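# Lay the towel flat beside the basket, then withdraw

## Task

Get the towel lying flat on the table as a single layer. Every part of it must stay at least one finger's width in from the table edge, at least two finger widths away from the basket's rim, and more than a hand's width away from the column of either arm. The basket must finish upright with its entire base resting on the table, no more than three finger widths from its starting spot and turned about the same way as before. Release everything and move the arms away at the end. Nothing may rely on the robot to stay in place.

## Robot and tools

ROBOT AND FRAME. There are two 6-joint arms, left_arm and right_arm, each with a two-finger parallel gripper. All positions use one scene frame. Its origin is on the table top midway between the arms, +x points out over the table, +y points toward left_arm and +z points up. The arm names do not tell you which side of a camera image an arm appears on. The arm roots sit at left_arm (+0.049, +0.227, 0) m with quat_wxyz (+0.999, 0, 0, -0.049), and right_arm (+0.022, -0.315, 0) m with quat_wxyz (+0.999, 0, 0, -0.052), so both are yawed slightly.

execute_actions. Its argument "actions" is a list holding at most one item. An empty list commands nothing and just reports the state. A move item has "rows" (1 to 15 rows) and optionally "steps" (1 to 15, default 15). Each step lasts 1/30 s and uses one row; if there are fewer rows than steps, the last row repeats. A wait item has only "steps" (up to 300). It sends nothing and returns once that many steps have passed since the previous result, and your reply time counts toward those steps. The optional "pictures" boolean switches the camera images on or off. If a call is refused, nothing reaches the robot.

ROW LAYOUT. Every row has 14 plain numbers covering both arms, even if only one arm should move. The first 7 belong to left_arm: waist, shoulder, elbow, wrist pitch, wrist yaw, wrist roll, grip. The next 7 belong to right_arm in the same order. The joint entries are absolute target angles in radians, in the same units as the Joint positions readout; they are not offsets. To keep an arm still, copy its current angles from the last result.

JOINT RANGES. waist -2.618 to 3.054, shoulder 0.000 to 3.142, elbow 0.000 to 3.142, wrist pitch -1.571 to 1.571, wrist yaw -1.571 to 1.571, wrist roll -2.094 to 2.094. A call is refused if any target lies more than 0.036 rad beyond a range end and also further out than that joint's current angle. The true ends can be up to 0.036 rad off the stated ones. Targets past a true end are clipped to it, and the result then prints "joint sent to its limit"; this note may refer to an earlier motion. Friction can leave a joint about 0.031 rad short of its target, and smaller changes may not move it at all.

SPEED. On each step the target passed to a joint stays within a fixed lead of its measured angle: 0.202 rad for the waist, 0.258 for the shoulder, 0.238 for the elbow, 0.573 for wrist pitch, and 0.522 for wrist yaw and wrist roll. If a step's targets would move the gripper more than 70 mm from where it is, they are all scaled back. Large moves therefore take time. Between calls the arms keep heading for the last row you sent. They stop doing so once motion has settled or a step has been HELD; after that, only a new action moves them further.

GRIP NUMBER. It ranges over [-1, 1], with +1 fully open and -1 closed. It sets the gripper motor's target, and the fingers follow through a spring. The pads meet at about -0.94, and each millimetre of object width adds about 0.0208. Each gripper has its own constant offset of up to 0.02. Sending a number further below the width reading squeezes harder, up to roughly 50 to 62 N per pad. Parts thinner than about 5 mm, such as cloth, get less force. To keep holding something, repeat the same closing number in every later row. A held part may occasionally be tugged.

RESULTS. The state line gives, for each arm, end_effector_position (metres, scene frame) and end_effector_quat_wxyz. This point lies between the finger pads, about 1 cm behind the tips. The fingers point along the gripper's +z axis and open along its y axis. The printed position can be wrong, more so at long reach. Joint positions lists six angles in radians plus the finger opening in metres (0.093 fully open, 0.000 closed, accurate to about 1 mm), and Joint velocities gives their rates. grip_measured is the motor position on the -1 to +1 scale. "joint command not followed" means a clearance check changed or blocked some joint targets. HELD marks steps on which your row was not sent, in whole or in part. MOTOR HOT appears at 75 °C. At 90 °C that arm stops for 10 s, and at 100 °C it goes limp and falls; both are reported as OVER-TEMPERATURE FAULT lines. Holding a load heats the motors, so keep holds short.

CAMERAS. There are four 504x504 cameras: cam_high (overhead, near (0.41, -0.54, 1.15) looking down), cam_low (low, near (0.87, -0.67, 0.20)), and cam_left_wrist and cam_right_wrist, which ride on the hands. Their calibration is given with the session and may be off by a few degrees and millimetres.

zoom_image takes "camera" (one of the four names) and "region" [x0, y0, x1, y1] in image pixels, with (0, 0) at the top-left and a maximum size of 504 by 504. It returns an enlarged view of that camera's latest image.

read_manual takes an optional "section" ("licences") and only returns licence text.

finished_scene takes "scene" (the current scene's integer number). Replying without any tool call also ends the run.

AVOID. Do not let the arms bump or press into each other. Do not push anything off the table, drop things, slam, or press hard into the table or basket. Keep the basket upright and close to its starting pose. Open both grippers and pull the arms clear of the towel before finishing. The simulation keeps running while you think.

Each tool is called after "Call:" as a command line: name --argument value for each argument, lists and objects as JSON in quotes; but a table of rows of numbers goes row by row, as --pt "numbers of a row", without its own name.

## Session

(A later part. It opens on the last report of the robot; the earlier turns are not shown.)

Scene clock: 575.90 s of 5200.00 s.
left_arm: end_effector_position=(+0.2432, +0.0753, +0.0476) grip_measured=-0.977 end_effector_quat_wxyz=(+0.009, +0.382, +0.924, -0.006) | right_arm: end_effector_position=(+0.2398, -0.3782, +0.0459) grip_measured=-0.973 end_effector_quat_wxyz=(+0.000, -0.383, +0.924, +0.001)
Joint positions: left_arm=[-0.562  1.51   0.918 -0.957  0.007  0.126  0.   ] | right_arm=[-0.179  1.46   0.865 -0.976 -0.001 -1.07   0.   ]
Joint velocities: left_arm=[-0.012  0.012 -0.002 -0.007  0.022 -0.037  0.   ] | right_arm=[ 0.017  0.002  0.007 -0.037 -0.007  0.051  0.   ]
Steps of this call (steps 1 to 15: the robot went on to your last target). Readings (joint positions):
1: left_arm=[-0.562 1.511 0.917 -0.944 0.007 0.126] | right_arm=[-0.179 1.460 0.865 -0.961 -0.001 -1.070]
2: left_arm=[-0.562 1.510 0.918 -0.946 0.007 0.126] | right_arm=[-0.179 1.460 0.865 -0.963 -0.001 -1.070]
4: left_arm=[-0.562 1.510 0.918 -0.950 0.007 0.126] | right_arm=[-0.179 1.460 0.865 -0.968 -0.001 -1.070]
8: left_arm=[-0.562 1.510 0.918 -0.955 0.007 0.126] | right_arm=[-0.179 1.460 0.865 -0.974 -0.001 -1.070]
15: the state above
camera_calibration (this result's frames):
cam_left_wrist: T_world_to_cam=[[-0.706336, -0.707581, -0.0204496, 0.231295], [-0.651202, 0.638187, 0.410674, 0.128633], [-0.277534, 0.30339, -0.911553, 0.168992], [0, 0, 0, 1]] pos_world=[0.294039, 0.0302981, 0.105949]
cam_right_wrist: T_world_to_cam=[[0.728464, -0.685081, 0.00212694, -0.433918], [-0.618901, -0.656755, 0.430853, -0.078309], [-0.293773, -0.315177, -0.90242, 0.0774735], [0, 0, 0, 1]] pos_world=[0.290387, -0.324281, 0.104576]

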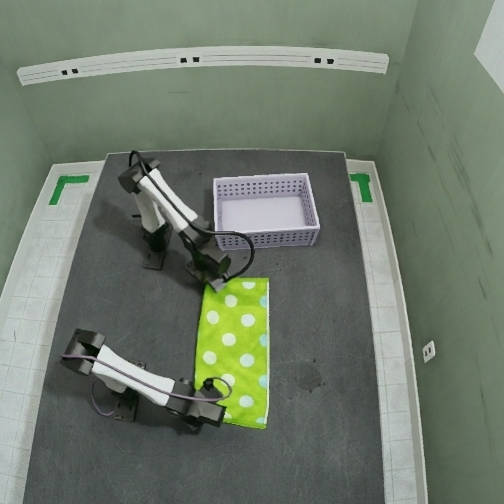

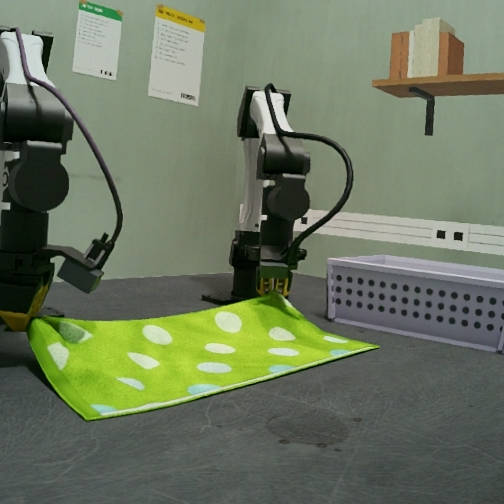

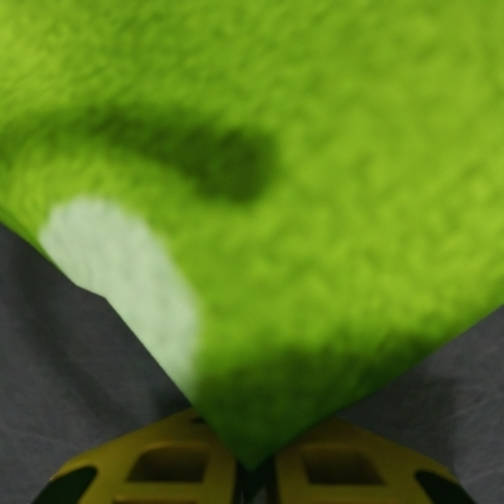

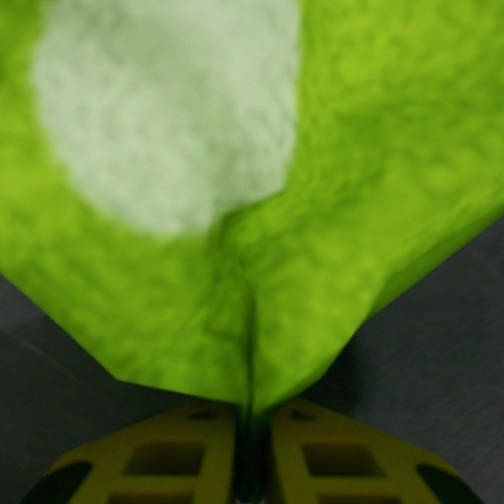

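Call:
execute_actions --actions '[{"rows": [[-0.560,1.510,0.943,-0.974,0.003,0.12,-1,-0.180,1.458,0.895,-0.987,0,-1.075,-1],[-0.552,1.530,0.944,-0.975,0.003,0.12,-1,-0.170,1.480,0.896,-0.987,0,-1.075,-1],[-0.551,1.536,0.947,-0.976,0.003,0.12,-1,-0.169,1.486,0.898,-0.988,0,-1.075,-1],[-0.549,1.546,0.951,-0.978,0.003,0.12,-1,-0.168,1.496,0.902,-0.989,0,-1.075,-1],[-0.547,1.559,0.957,-0.980,0.003,0.12,-1,-0.167,1.509,0.907,-0.990,0,-1.075,-1],[-0.545,1.575,0.965,-0.983,0.003,0.12,-1,-0.166,1.524,0.914,-0.991,0,-1.075,-1],[-0.542,1.592,0.973,-0.986,0.003,0.12,-1,-0.164,1.541,0.922,-0.993,0,-1.075,-1],[-0.539,1.610,0.982,-0.989,0.003,0.12,-1,-0.163,1.559,0.930,-0.994,0,-1.075,-1],[-0.536,1.629,0.991,-0.993,0.003,0.12,-1,-0.161,1.577,0.938,-0.996,0,-1.075,-1],[-0.533,1.648,1.001,-0.996,0.003,0.12,-1,-0.160,1.596,0.946,-0.998,0,-1.075,-1],[-0.530,1.666,1.010,-1.000,0.003,0.12,-1,-0.158,1.614,0.954,-0.999,0,-1.075,-1],[-0.527,1.683,1.019,-1.003,0.003,0.12,-1,-0.157,1.631,0.962,-1.001,0,-1.075,-1],[-0.525,1.699,1.027,-1.006,0.003,0.12,-1,-0.155,1.647,0.969,-1.002,0,-1.075,-1],[-0.523,1.713,1.034,-1.009,0.003,0.12,-1,-0.154,1.661,0.975,-1.003,0,-1.075,-1],[-0.521,1.724,1.039,-1.011,0.003,0.12,-1,-0.153,1.672,0.980,-1.004,0,-1.075,-1]], "steps": 15}]' --pictures false

Call:
execute_actions --actions '[{"rows": [[-0.520,1.732,1.043,-1.012,0.003,0.12,-1,-0.153,1.680,0.984,-1.005,0,-1.075,-1],[-0.519,1.737,1.046,-1.013,0.003,0.12,-1,-0.152,1.685,0.986,-1.006,0,-1.075,-1],[-0.518,1.741,1.048,-1.014,0.003,0.12,-1,-0.152,1.688,0.988,-1.006,0,-1.075,-1]], "steps": 15}]'

Scene clock: 600.37 s of 5200.00 s.
left_arm: end_effector_position=(+0.2543, +0.0752, +0.0270) grip_measured=-0.977 end_effector_quat_wxyz=(-0.046, +0.369, +0.928, +0.008) | right_arm: end_effector_position=(+0.2495, -0.3778, +0.0253) grip_measured=-0.973 end_effector_quat_wxyz=(-0.043, -0.389, +0.920, +0.035)
Joint positions: left_arm=[-0.535  1.682  1.002 -0.984  0.007  0.126  0.   ] | right_arm=[-0.166  1.635  0.94  -0.988 -0.001 -1.07   0.   ]
Joint velocities: left_arm=[ 0.066  0.422  0.173 -0.066  0.022  0.066  0.   ] | right_arm=[ 0.032  0.398  0.178 -0.081  0.007  0.007  0.   ]
Steps of this call (steps 1 to 15: the robot went on to your last target; steps 16 to 110: nothing new was sent; then 20.30 s passed at rest; steps 111 to 125: all 15 steps of this action). Readings (joint positions):
111: left_arm=[-0.562 1.510 0.918 -0.958 0.007 0.126] | right_arm=[-0.179 1.460 0.865 -0.977 -0.001 -1.070]
112: left_arm=[-0.562 1.510 0.918 -0.958 0.007 0.126] | right_arm=[-0.179 1.460 0.865 -0.977 -0.001 -1.070]
114: left_arm=[-0.562 1.511 0.918 -0.958 0.007 0.126] | right_arm=[-0.179 1.462 0.865 -0.977 -0.001 -1.070]
118: left_arm=[-0.557 1.555 0.942 -0.970 0.007 0.126] | right_arm=[-0.178 1.509 0.887 -0.985 -0.001 -1.070]
125: the state above

Scene clock: 600.87 s of 5200.00 s.
left_arm: end_effector_position=(+0.2554, +0.0762, +0.0220) grip_measured=-0.977 end_effector_quat_wxyz=(-0.062, +0.366, +0.928, +0.012) | right_arm: end_effector_position=(+0.2507, -0.3774, +0.0203) grip_measured=-0.973 end_effector_quat_wxyz=(-0.054, -0.390, +0.918, +0.044)
Joint positions: left_arm=[-0.53   1.722  1.021 -0.997  0.007  0.126  0.   ] | right_arm=[-0.163  1.673  0.956 -0.993 -0.001 -1.07   0.   ]
Joint velocities: left_arm=[-0.002 -0.007 -0.012  0.007 -0.051 -0.022  0.   ] | right_arm=[ 0.002  0.002 -0.012 -0.022  0.051 -0.007  0.   ]
Steps of this call (steps 1 to 15: all 15 steps of this action). Readings (joint positions):
1: left_arm=[-0.533 1.696 1.007 -0.986 0.007 0.126] | right_arm=[-0.165 1.648 0.945 -0.988 -0.001 -1.070]
2: left_arm=[-0.532 1.706 1.012 -0.988 0.007 0.126] | right_arm=[-0.164 1.658 0.949 -0.988 -0.001 -1.070]
4: left_arm=[-0.530 1.719 1.017 -0.991 0.007 0.126] | right_arm=[-0.163 1.671 0.953 -0.988 -0.001 -1.070]
8: left_arm=[-0.530 1.722 1.020 -0.995 0.007 0.126] | right_arm=[-0.163 1.673 0.956 -0.991 -0.001 -1.070]
15: the state above
camera_calibration (this result's frames):
cam_left_wrist: T_world_to_cam=[[-0.684359, -0.729143, -0.00182359, 0.235639], [-0.614638, 0.575538, 0.539423, 0.139124], [-0.392267, 0.37028, -0.842033, 0.171399], [0, 0, 0, 1]] pos_world=[0.314006, 0.0282783, 0.0697067]
cam_right_wrist: T_world_to_cam=[[0.73136, -0.671138, -0.121186, -0.43416], [-0.546962, -0.68336, 0.483582, -0.0891975], [-0.407364, -0.287388, -0.866869, 0.0960768], [0, 0, 0, 1]] pos_world=[0.307878, -0.324724, 0.0738059]

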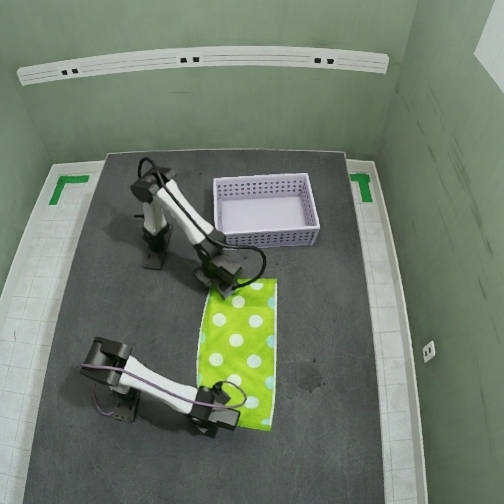

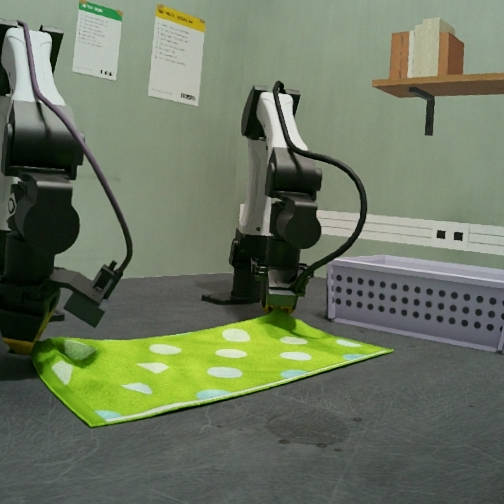

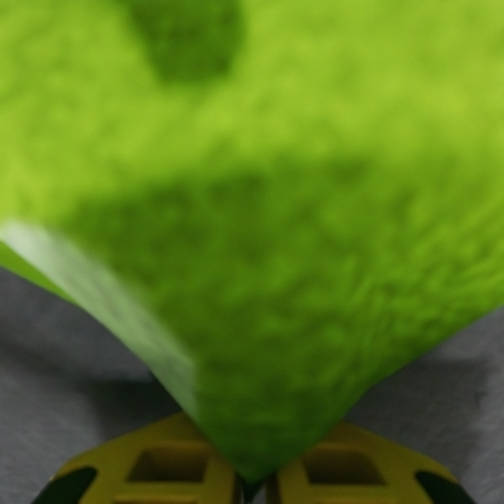

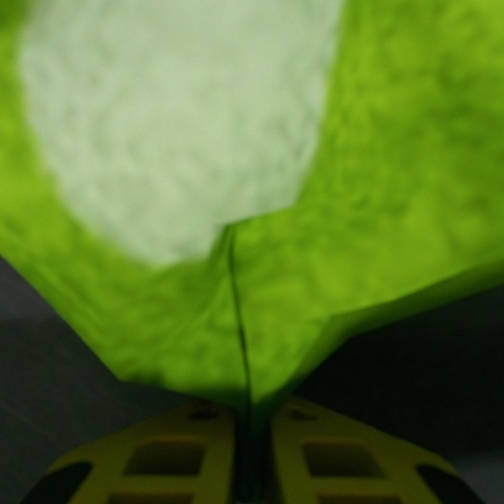

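Call:
execute_actions --actions '[{"rows": [[-0.518,1.741,1.048,-1.014,0.003,0.12,-0.93,-0.152,1.688,0.988,-1.006,0,-1.075,-0.93],[-0.518,1.741,1.048,-1.014,0.003,0.12,-0.86,-0.152,1.688,0.988,-1.006,0,-1.075,-0.86],[-0.518,1.741,1.048,-1.014,0.003,0.12,-0.78,-0.152,1.688,0.988,-1.006,0,-1.075,-0.78],[-0.518,1.741,1.048,-1.014,0.003,0.12,-0.68,-0.152,1.688,0.988,-1.006,0,-1.075,-0.68],[-0.518,1.741,1.048,-1.014,0.003,0.12,-0.56,-0.152,1.688,0.988,-1.006,0,-1.075,-0.56],[-0.518,1.741,1.048,-1.014,0.003,0.12,-0.42,-0.152,1.688,0.988,-1.006,0,-1.075,-0.42],[-0.518,1.741,1.048,-1.014,0.003,0.12,-0.27,-0.152,1.688,0.988,-1.006,0,-1.075,-0.27],[-0.518,1.741,1.048,-1.014,0.003,0.12,-0.12,-0.152,1.688,0.988,-1.006,0,-1.075,-0.12],[-0.518,1.741,1.048,-1.014,0.003,0.12,0.04,-0.152,1.688,0.988,-1.006,0,-1.075,0.04],[-0.518,1.741,1.048,-1.014,0.003,0.12,0.2,-0.152,1.688,0.988,-1.006,0,-1.075,0.2],[-0.518,1.741,1.048,-1.014,0.003,0.12,0.36,-0.152,1.688,0.988,-1.006,0,-1.075,0.36],[-0.518,1.741,1.048,-1.014,0.003,0.12,0.52,-0.152,1.688,0.988,-1.006,0,-1.075,0.52],[-0.518,1.741,1.048,-1.014,0.003,0.12,0.68,-0.152,1.688,0.988,-1.006,0,-1.075,0.68],[-0.518,1.741,1.048,-1.014,0.003,0.12,0.84,-0.152,1.688,0.988,-1.006,0,-1.075,0.84],[-0.518,1.741,1.048,-1.014,0.003,0.12,1,-0.152,1.688,0.988,-1.006,0,-1.075,1]], "steps": 15}]' --pictures false

Call:
execute_actions --actions '[{"steps": 12}]'

Scene clock: 609.37 s of 5200.00 s.
left_arm: end_effector_position=(+0.2545, +0.0768, +0.0221) grip_measured=+0.925 end_effector_quat_wxyz=(-0.064, +0.366, +0.928, +0.013) | right_arm: end_effector_position=(+0.2506, -0.3774, +0.0203) grip_measured=+0.926 end_effector_quat_wxyz=(-0.054, -0.390, +0.918, +0.044)
Joint positions: left_arm=[-0.53   1.722  1.021 -1.001  0.007  0.125  0.09 ] | right_arm=[-0.163  1.673  0.956 -0.994 -0.001 -1.07   0.09 ]
Joint velocities: left_arm=[ 0.002 -0.002 -0.012 -0.007 -0.022  0.125  0.169] | right_arm=[ 0.002  0.022 -0.017 -0.051 -0.051 -0.037  0.172]
Steps of this call (steps 1 to 15: the robot went on to your last target; steps 16 to 110: nothing new was sent; then 4.33 s passed at rest; steps 111 to 125: all 15 steps of this action). Readings (joint positions):
111: left_arm=[-0.530 1.722 1.021 -0.997 0.007 0.126] | right_arm=[-0.163 1.673 0.956 -0.993 -0.001 -1.070]
112: left_arm=[-0.530 1.722 1.021 -0.997 0.007 0.126] | right_arm=[-0.163 1.673 0.956 -0.993 -0.001 -1.070]
114: left_arm=[-0.530 1.722 1.021 -0.998 0.007 0.126] | right_arm=[-0.163 1.673 0.956 -0.993 -0.001 -1.070]
118: left_arm=[-0.530 1.722 1.021 -1.000 0.007 0.125] | right_arm=[-0.163 1.673 0.956 -0.994 -0.001 -1.070]
125: the state above

Scene clock: 609.77 s of 5200.00 s.
left_arm: end_effector_position=(+0.2545, +0.0768, +0.0221) grip_measured=+1.000 end_effector_quat_wxyz=(-0.064, +0.366, +0.928, +0.013) | right_arm: end_effector_position=(+0.2506, -0.3774, +0.0203) grip_measured=+1.000 end_effector_quat_wxyz=(-0.054, -0.390, +0.918, +0.044)
Joint positions: left_arm=[-0.53   1.722  1.021 -1.001  0.007  0.125  0.093] | right_arm=[-0.163  1.673  0.956 -0.994 -0.001 -1.07   0.093]
Joint velocities: left_arm=[-0.012 -0.012  0.017  0.007 -0.081  0.022  0.   ] | right_arm=[-0.012 -0.007 -0.022 -0.022  0.007 -0.095  0.   ]
Steps of this call (steps 1 to 12: the robot went on to your last target). Readings (joint positions):
1: left_arm=[-0.530 1.722 1.021 -1.001 0.007 0.125] | right_arm=[-0.163 1.673 0.956 -0.994 -0.001 -1.070]
2: left_arm=[-0.530 1.722 1.021 -1.001 0.007 0.125] | right_arm=[-0.163 1.673 0.956 -0.994 -0.001 -1.070]
4: left_arm=[-0.530 1.722 1.021 -1.001 0.007 0.125] | right_arm=[-0.163 1.673 0.956 -0.994 -0.001 -1.070]
8: left_arm=[-0.530 1.722 1.021 -1.001 0.007 0.125] | right_arm=[-0.163 1.673 0.956 -0.994 -0.001 -1.070]
12: the state above
camera_calibration (this result's frames):
cam_left_wrist: T_world_to_cam=[[-0.683813, -0.729656, -0.00134168, 0.23539], [-0.613094, 0.573575, 0.543256, 0.137801], [-0.395621, 0.372308, -0.839566, 0.171573], [0, 0, 0, 1]] pos_world=[0.313325, 0.0288366, 0.0695017]
cam_right_wrist: T_world_to_cam=[[0.73157, -0.670844, -0.121547, -0.434012], [-0.546532, -0.68364, 0.483672, -0.0894505], [-0.407562, -0.287411, -0.866769, 0.0960979], [0, 0, 0, 1]] pos_world=[0.307789, -0.324687, 0.0738066]

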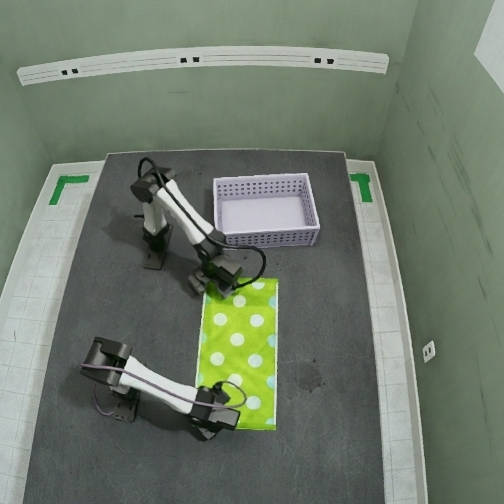

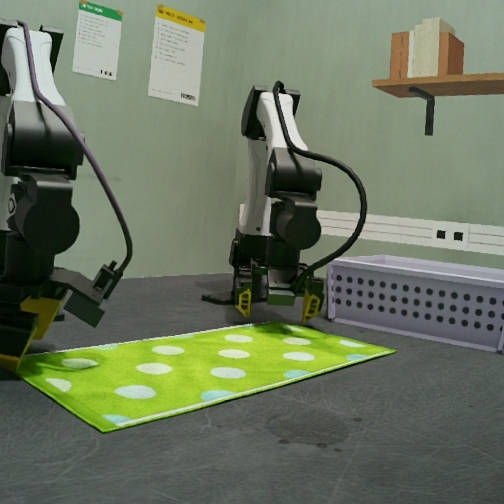

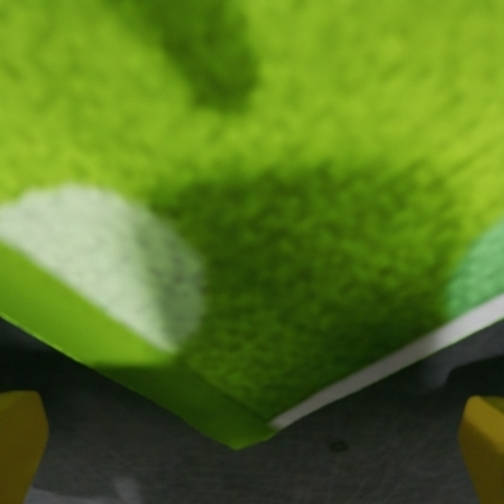

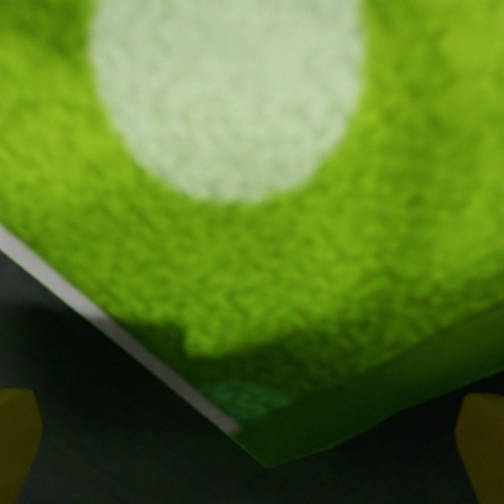

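Call:
execute_actions --actions '[{"rows": [[-0.525,1.710,1.040,-1.014,0.003,0.12,1,-0.158,1.660,0.980,-1.006,0,-1.075,1],[-0.53,1.687,1.030,-1.016,0.003,0.12,1,-0.163,1.638,0.970,-1.008,0,-1.075,1],[-0.53,1.672,1.027,-1.019,0.003,0.12,1,-0.163,1.623,0.968,-1.011,0,-1.075,1],[-0.53,1.651,1.024,-1.023,0.003,0.12,1,-0.163,1.604,0.967,-1.015,0,-1.075,1],[-0.53,1.626,1.020,-1.028,0.003,0.12,1,-0.163,1.580,0.965,-1.020,0,-1.075,1],[-0.53,1.596,1.016,-1.033,0.003,0.12,1,-0.163,1.551,0.963,-1.026,0,-1.075,1],[-0.53,1.562,1.012,-1.040,0.003,0.12,1,-0.163,1.519,0.960,-1.033,0,-1.075,1],[-0.53,1.525,1.007,-1.047,0.003,0.12,1,-0.163,1.483,0.958,-1.040,0,-1.075,1],[-0.53,1.484,1.002,-1.054,0.003,0.12,1,-0.163,1.445,0.955,-1.048,0,-1.075,1],[-0.53,1.441,0.996,-1.062,0.003,0.12,1,-0.163,1.404,0.952,-1.056,0,-1.075,1],[-0.53,1.395,0.990,-1.071,0.003,0.12,1,-0.163,1.361,0.949,-1.065,0,-1.075,1],[-0.53,1.348,0.984,-1.079,0.003,0.12,1,-0.163,1.316,0.945,-1.074,0,-1.075,1],[-0.53,1.299,0.978,-1.089,0.003,0.12,1,-0.163,1.269,0.942,-1.084,0,-1.075,1],[-0.53,1.250,0.971,-1.098,0.003,0.12,1,-0.163,1.222,0.938,-1.093,0,-1.075,1],[-0.53,1.200,0.965,-1.107,0.003,0.12,1,-0.163,1.175,0.935,-1.103,0,-1.075,1]], "steps": 15}]' --pictures false

Call:
execute_actions --actions '[{"rows": [[-0.53,1.150,0.959,-1.116,0.003,0.12,1,-0.163,1.128,0.932,-1.113,0,-1.075,1],[-0.53,1.101,0.952,-1.125,0.003,0.12,1,-0.163,1.081,0.928,-1.122,0,-1.075,1],[-0.53,1.052,0.946,-1.135,0.003,0.12,1,-0.163,1.034,0.925,-1.132,0,-1.075,1],[-0.53,1.005,0.940,-1.143,0.003,0.12,1,-0.163,0.989,0.921,-1.141,0,-1.075,1],[-0.53,0.959,0.934,-1.152,0.003,0.12,1,-0.163,0.946,0.918,-1.150,0,-1.075,1],[-0.53,0.916,0.928,-1.160,0.003,0.12,1,-0.163,0.905,0.915,-1.158,0,-1.075,1],[-0.53,0.875,0.923,-1.167,0.003,0.12,1,-0.163,0.867,0.912,-1.166,0,-1.075,1],[-0.53,0.838,0.918,-1.174,0.003,0.12,1,-0.163,0.831,0.910,-1.173,0,-1.075,1],[-0.53,0.804,0.914,-1.181,0.003,0.12,1,-0.163,0.799,0.907,-1.180,0,-1.075,1],[-0.53,0.774,0.910,-1.186,0.003,0.12,1,-0.163,0.770,0.905,-1.186,0,-1.075,1],[-0.53,0.749,0.906,-1.191,0.003,0.12,1,-0.163,0.746,0.903,-1.191,0,-1.075,1],[-0.53,0.728,0.904,-1.195,0.003,0.12,1,-0.163,0.727,0.902,-1.195,0,-1.075,1],[-0.53,0.713,0.902,-1.198,0.003,0.12,1,-0.163,0.712,0.901,-1.198,0,-1.075,1],[-0.53,0.703,0.900,-1.199,0.003,0.12,1,-0.163,0.703,0.900,-1.199,0,-1.075,1],[-0.53,0.700,0.900,-1.200,0.003,0.12,1,-0.163,0.700,0.900,-1.200,0,-1.075,1]], "steps": 15}]'

Scene clock: 624.70 s of 5200.00 s.
left_arm: end_effector_position=(+0.2562, +0.0756, +0.1187) grip_measured=+1.000 end_effector_quat_wxyz=(+0.110, +0.365, +0.924, -0.032) | right_arm: end_effector_position=(+0.2563, -0.3789, +0.1088) grip_measured=+1.000 end_effector_quat_wxyz=(+0.080, -0.389, +0.916, -0.062)
Joint positions: left_arm=[-0.53   1.3    1.008 -1.05   0.007  0.125  0.093] | right_arm=[-0.163  1.275  0.956 -1.05  -0.001 -1.07   0.093]
Joint velocities: left_arm=[ 0.002 -1.443 -0.168 -0.315 -0.066 -0.081  0.   ] | right_arm=[-0.007 -1.365 -0.012 -0.242 -0.037 -0.022  0.   ]
Steps of this call (steps 1 to 15: the robot went on to your last target; steps 16 to 110: nothing new was sent; then 10.77 s passed at rest; steps 111 to 125: all 15 steps of this action). Readings (joint positions):
111: left_arm=[-0.530 1.722 1.021 -1.001 0.007 0.125] | right_arm=[-0.163 1.673 0.956 -0.994 -0.001 -1.070]
112: left_arm=[-0.530 1.722 1.021 -1.002 0.007 0.125] | right_arm=[-0.163 1.673 0.956 -0.994 -0.001 -1.070]
114: left_arm=[-0.530 1.712 1.021 -1.004 0.007 0.125] | right_arm=[-0.163 1.664 0.956 -0.996 -0.001 -1.070]
118: left_arm=[-0.530 1.618 1.021 -1.015 0.007 0.125] | right_arm=[-0.163 1.574 0.956 -1.007 -0.001 -1.070]
125: the state above

Scene clock: 625.20 s of 5200.00 s.
left_arm: end_effector_position=(+0.2007, +0.1158, +0.1986) grip_measured=+1.000 end_effector_quat_wxyz=(+0.288, +0.351, +0.888, -0.077) | right_arm: end_effector_position=(+0.2010, -0.3638, +0.1957) grip_measured=+1.000 end_effector_quat_wxyz=(+0.230, -0.374, +0.880, -0.181)
Joint positions: left_arm=[-0.53   0.725  0.934 -1.174  0.007  0.125  0.093] | right_arm=[-0.163  0.726  0.928 -1.18  -0.001 -1.071  0.093]
Joint velocities: left_arm=[ 0.012 -0.295 -0.042 -0.154 -0.051  0.007  0.   ] | right_arm=[ 0.002 -0.281 -0.002 -0.212 -0.022 -0.007  0.   ]
Steps of this call (steps 1 to 15: all 15 steps of this action). Readings (joint positions):
1: left_arm=[-0.530 1.249 1.001 -1.058 0.007 0.125] | right_arm=[-0.163 1.227 0.956 -1.058 -0.001 -1.070]
2: left_arm=[-0.530 1.198 0.995 -1.067 0.007 0.125] | right_arm=[-0.163 1.179 0.956 -1.067 -0.001 -1.070]
4: left_arm=[-0.530 1.099 0.982 -1.085 0.007 0.125] | right_arm=[-0.163 1.083 0.956 -1.086 -0.001 -1.070]
8: left_arm=[-0.530 0.917 0.958 -1.122 0.007 0.125] | right_arm=[-0.163 0.906 0.945 -1.121 -0.001 -1.070]
15: the state above
camera_calibration (this result's frames):
cam_left_wrist: T_world_to_cam=[[-0.656658, -0.749317, -0.0855779, 0.240827], [-0.733828, 0.660992, -0.156801, 0.139822], [0.17406, -0.0401655, -0.983916, 0.246076], [0, 0, 0, 1]] pos_world=[0.217914, 0.0979183, 0.284651]
cam_right_wrist: T_world_to_cam=[[0.591909, -0.631945, 0.500289, -0.446781], [-0.772341, -0.622213, 0.127829, -0.0547176], [0.230506, -0.462057, -0.856371, 0.0379293], [0, 0, 0, 1]] pos_world=[0.21345, -0.298861, 0.262995]

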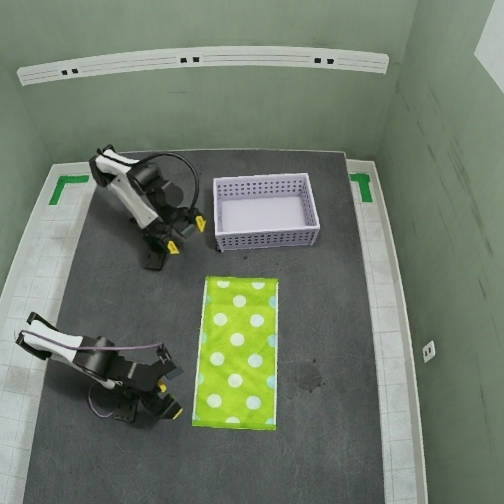

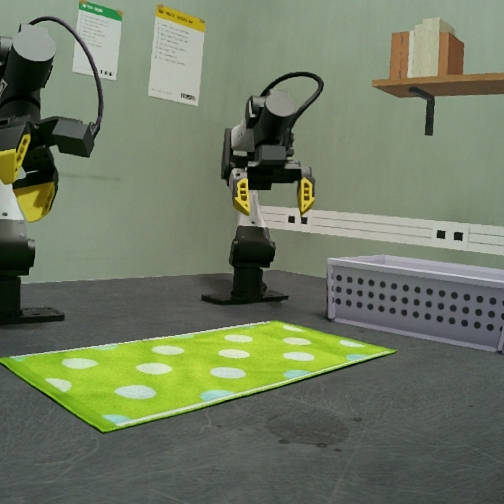

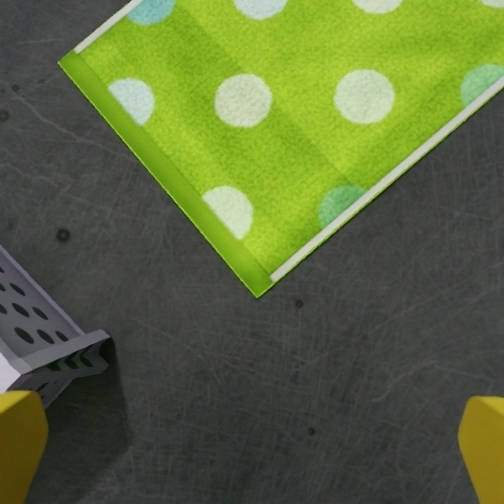

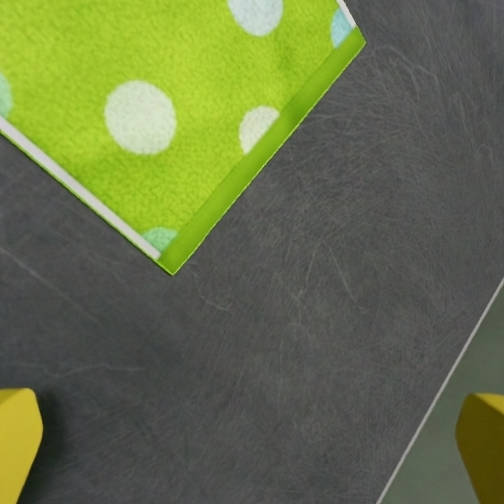

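The towel is lying flat with all four corners out. It is clear of the basket, both arm columns and the table edges, and both arms have moved away.

Call:
finished_scene --scene 2

The scene is finished: the task was done.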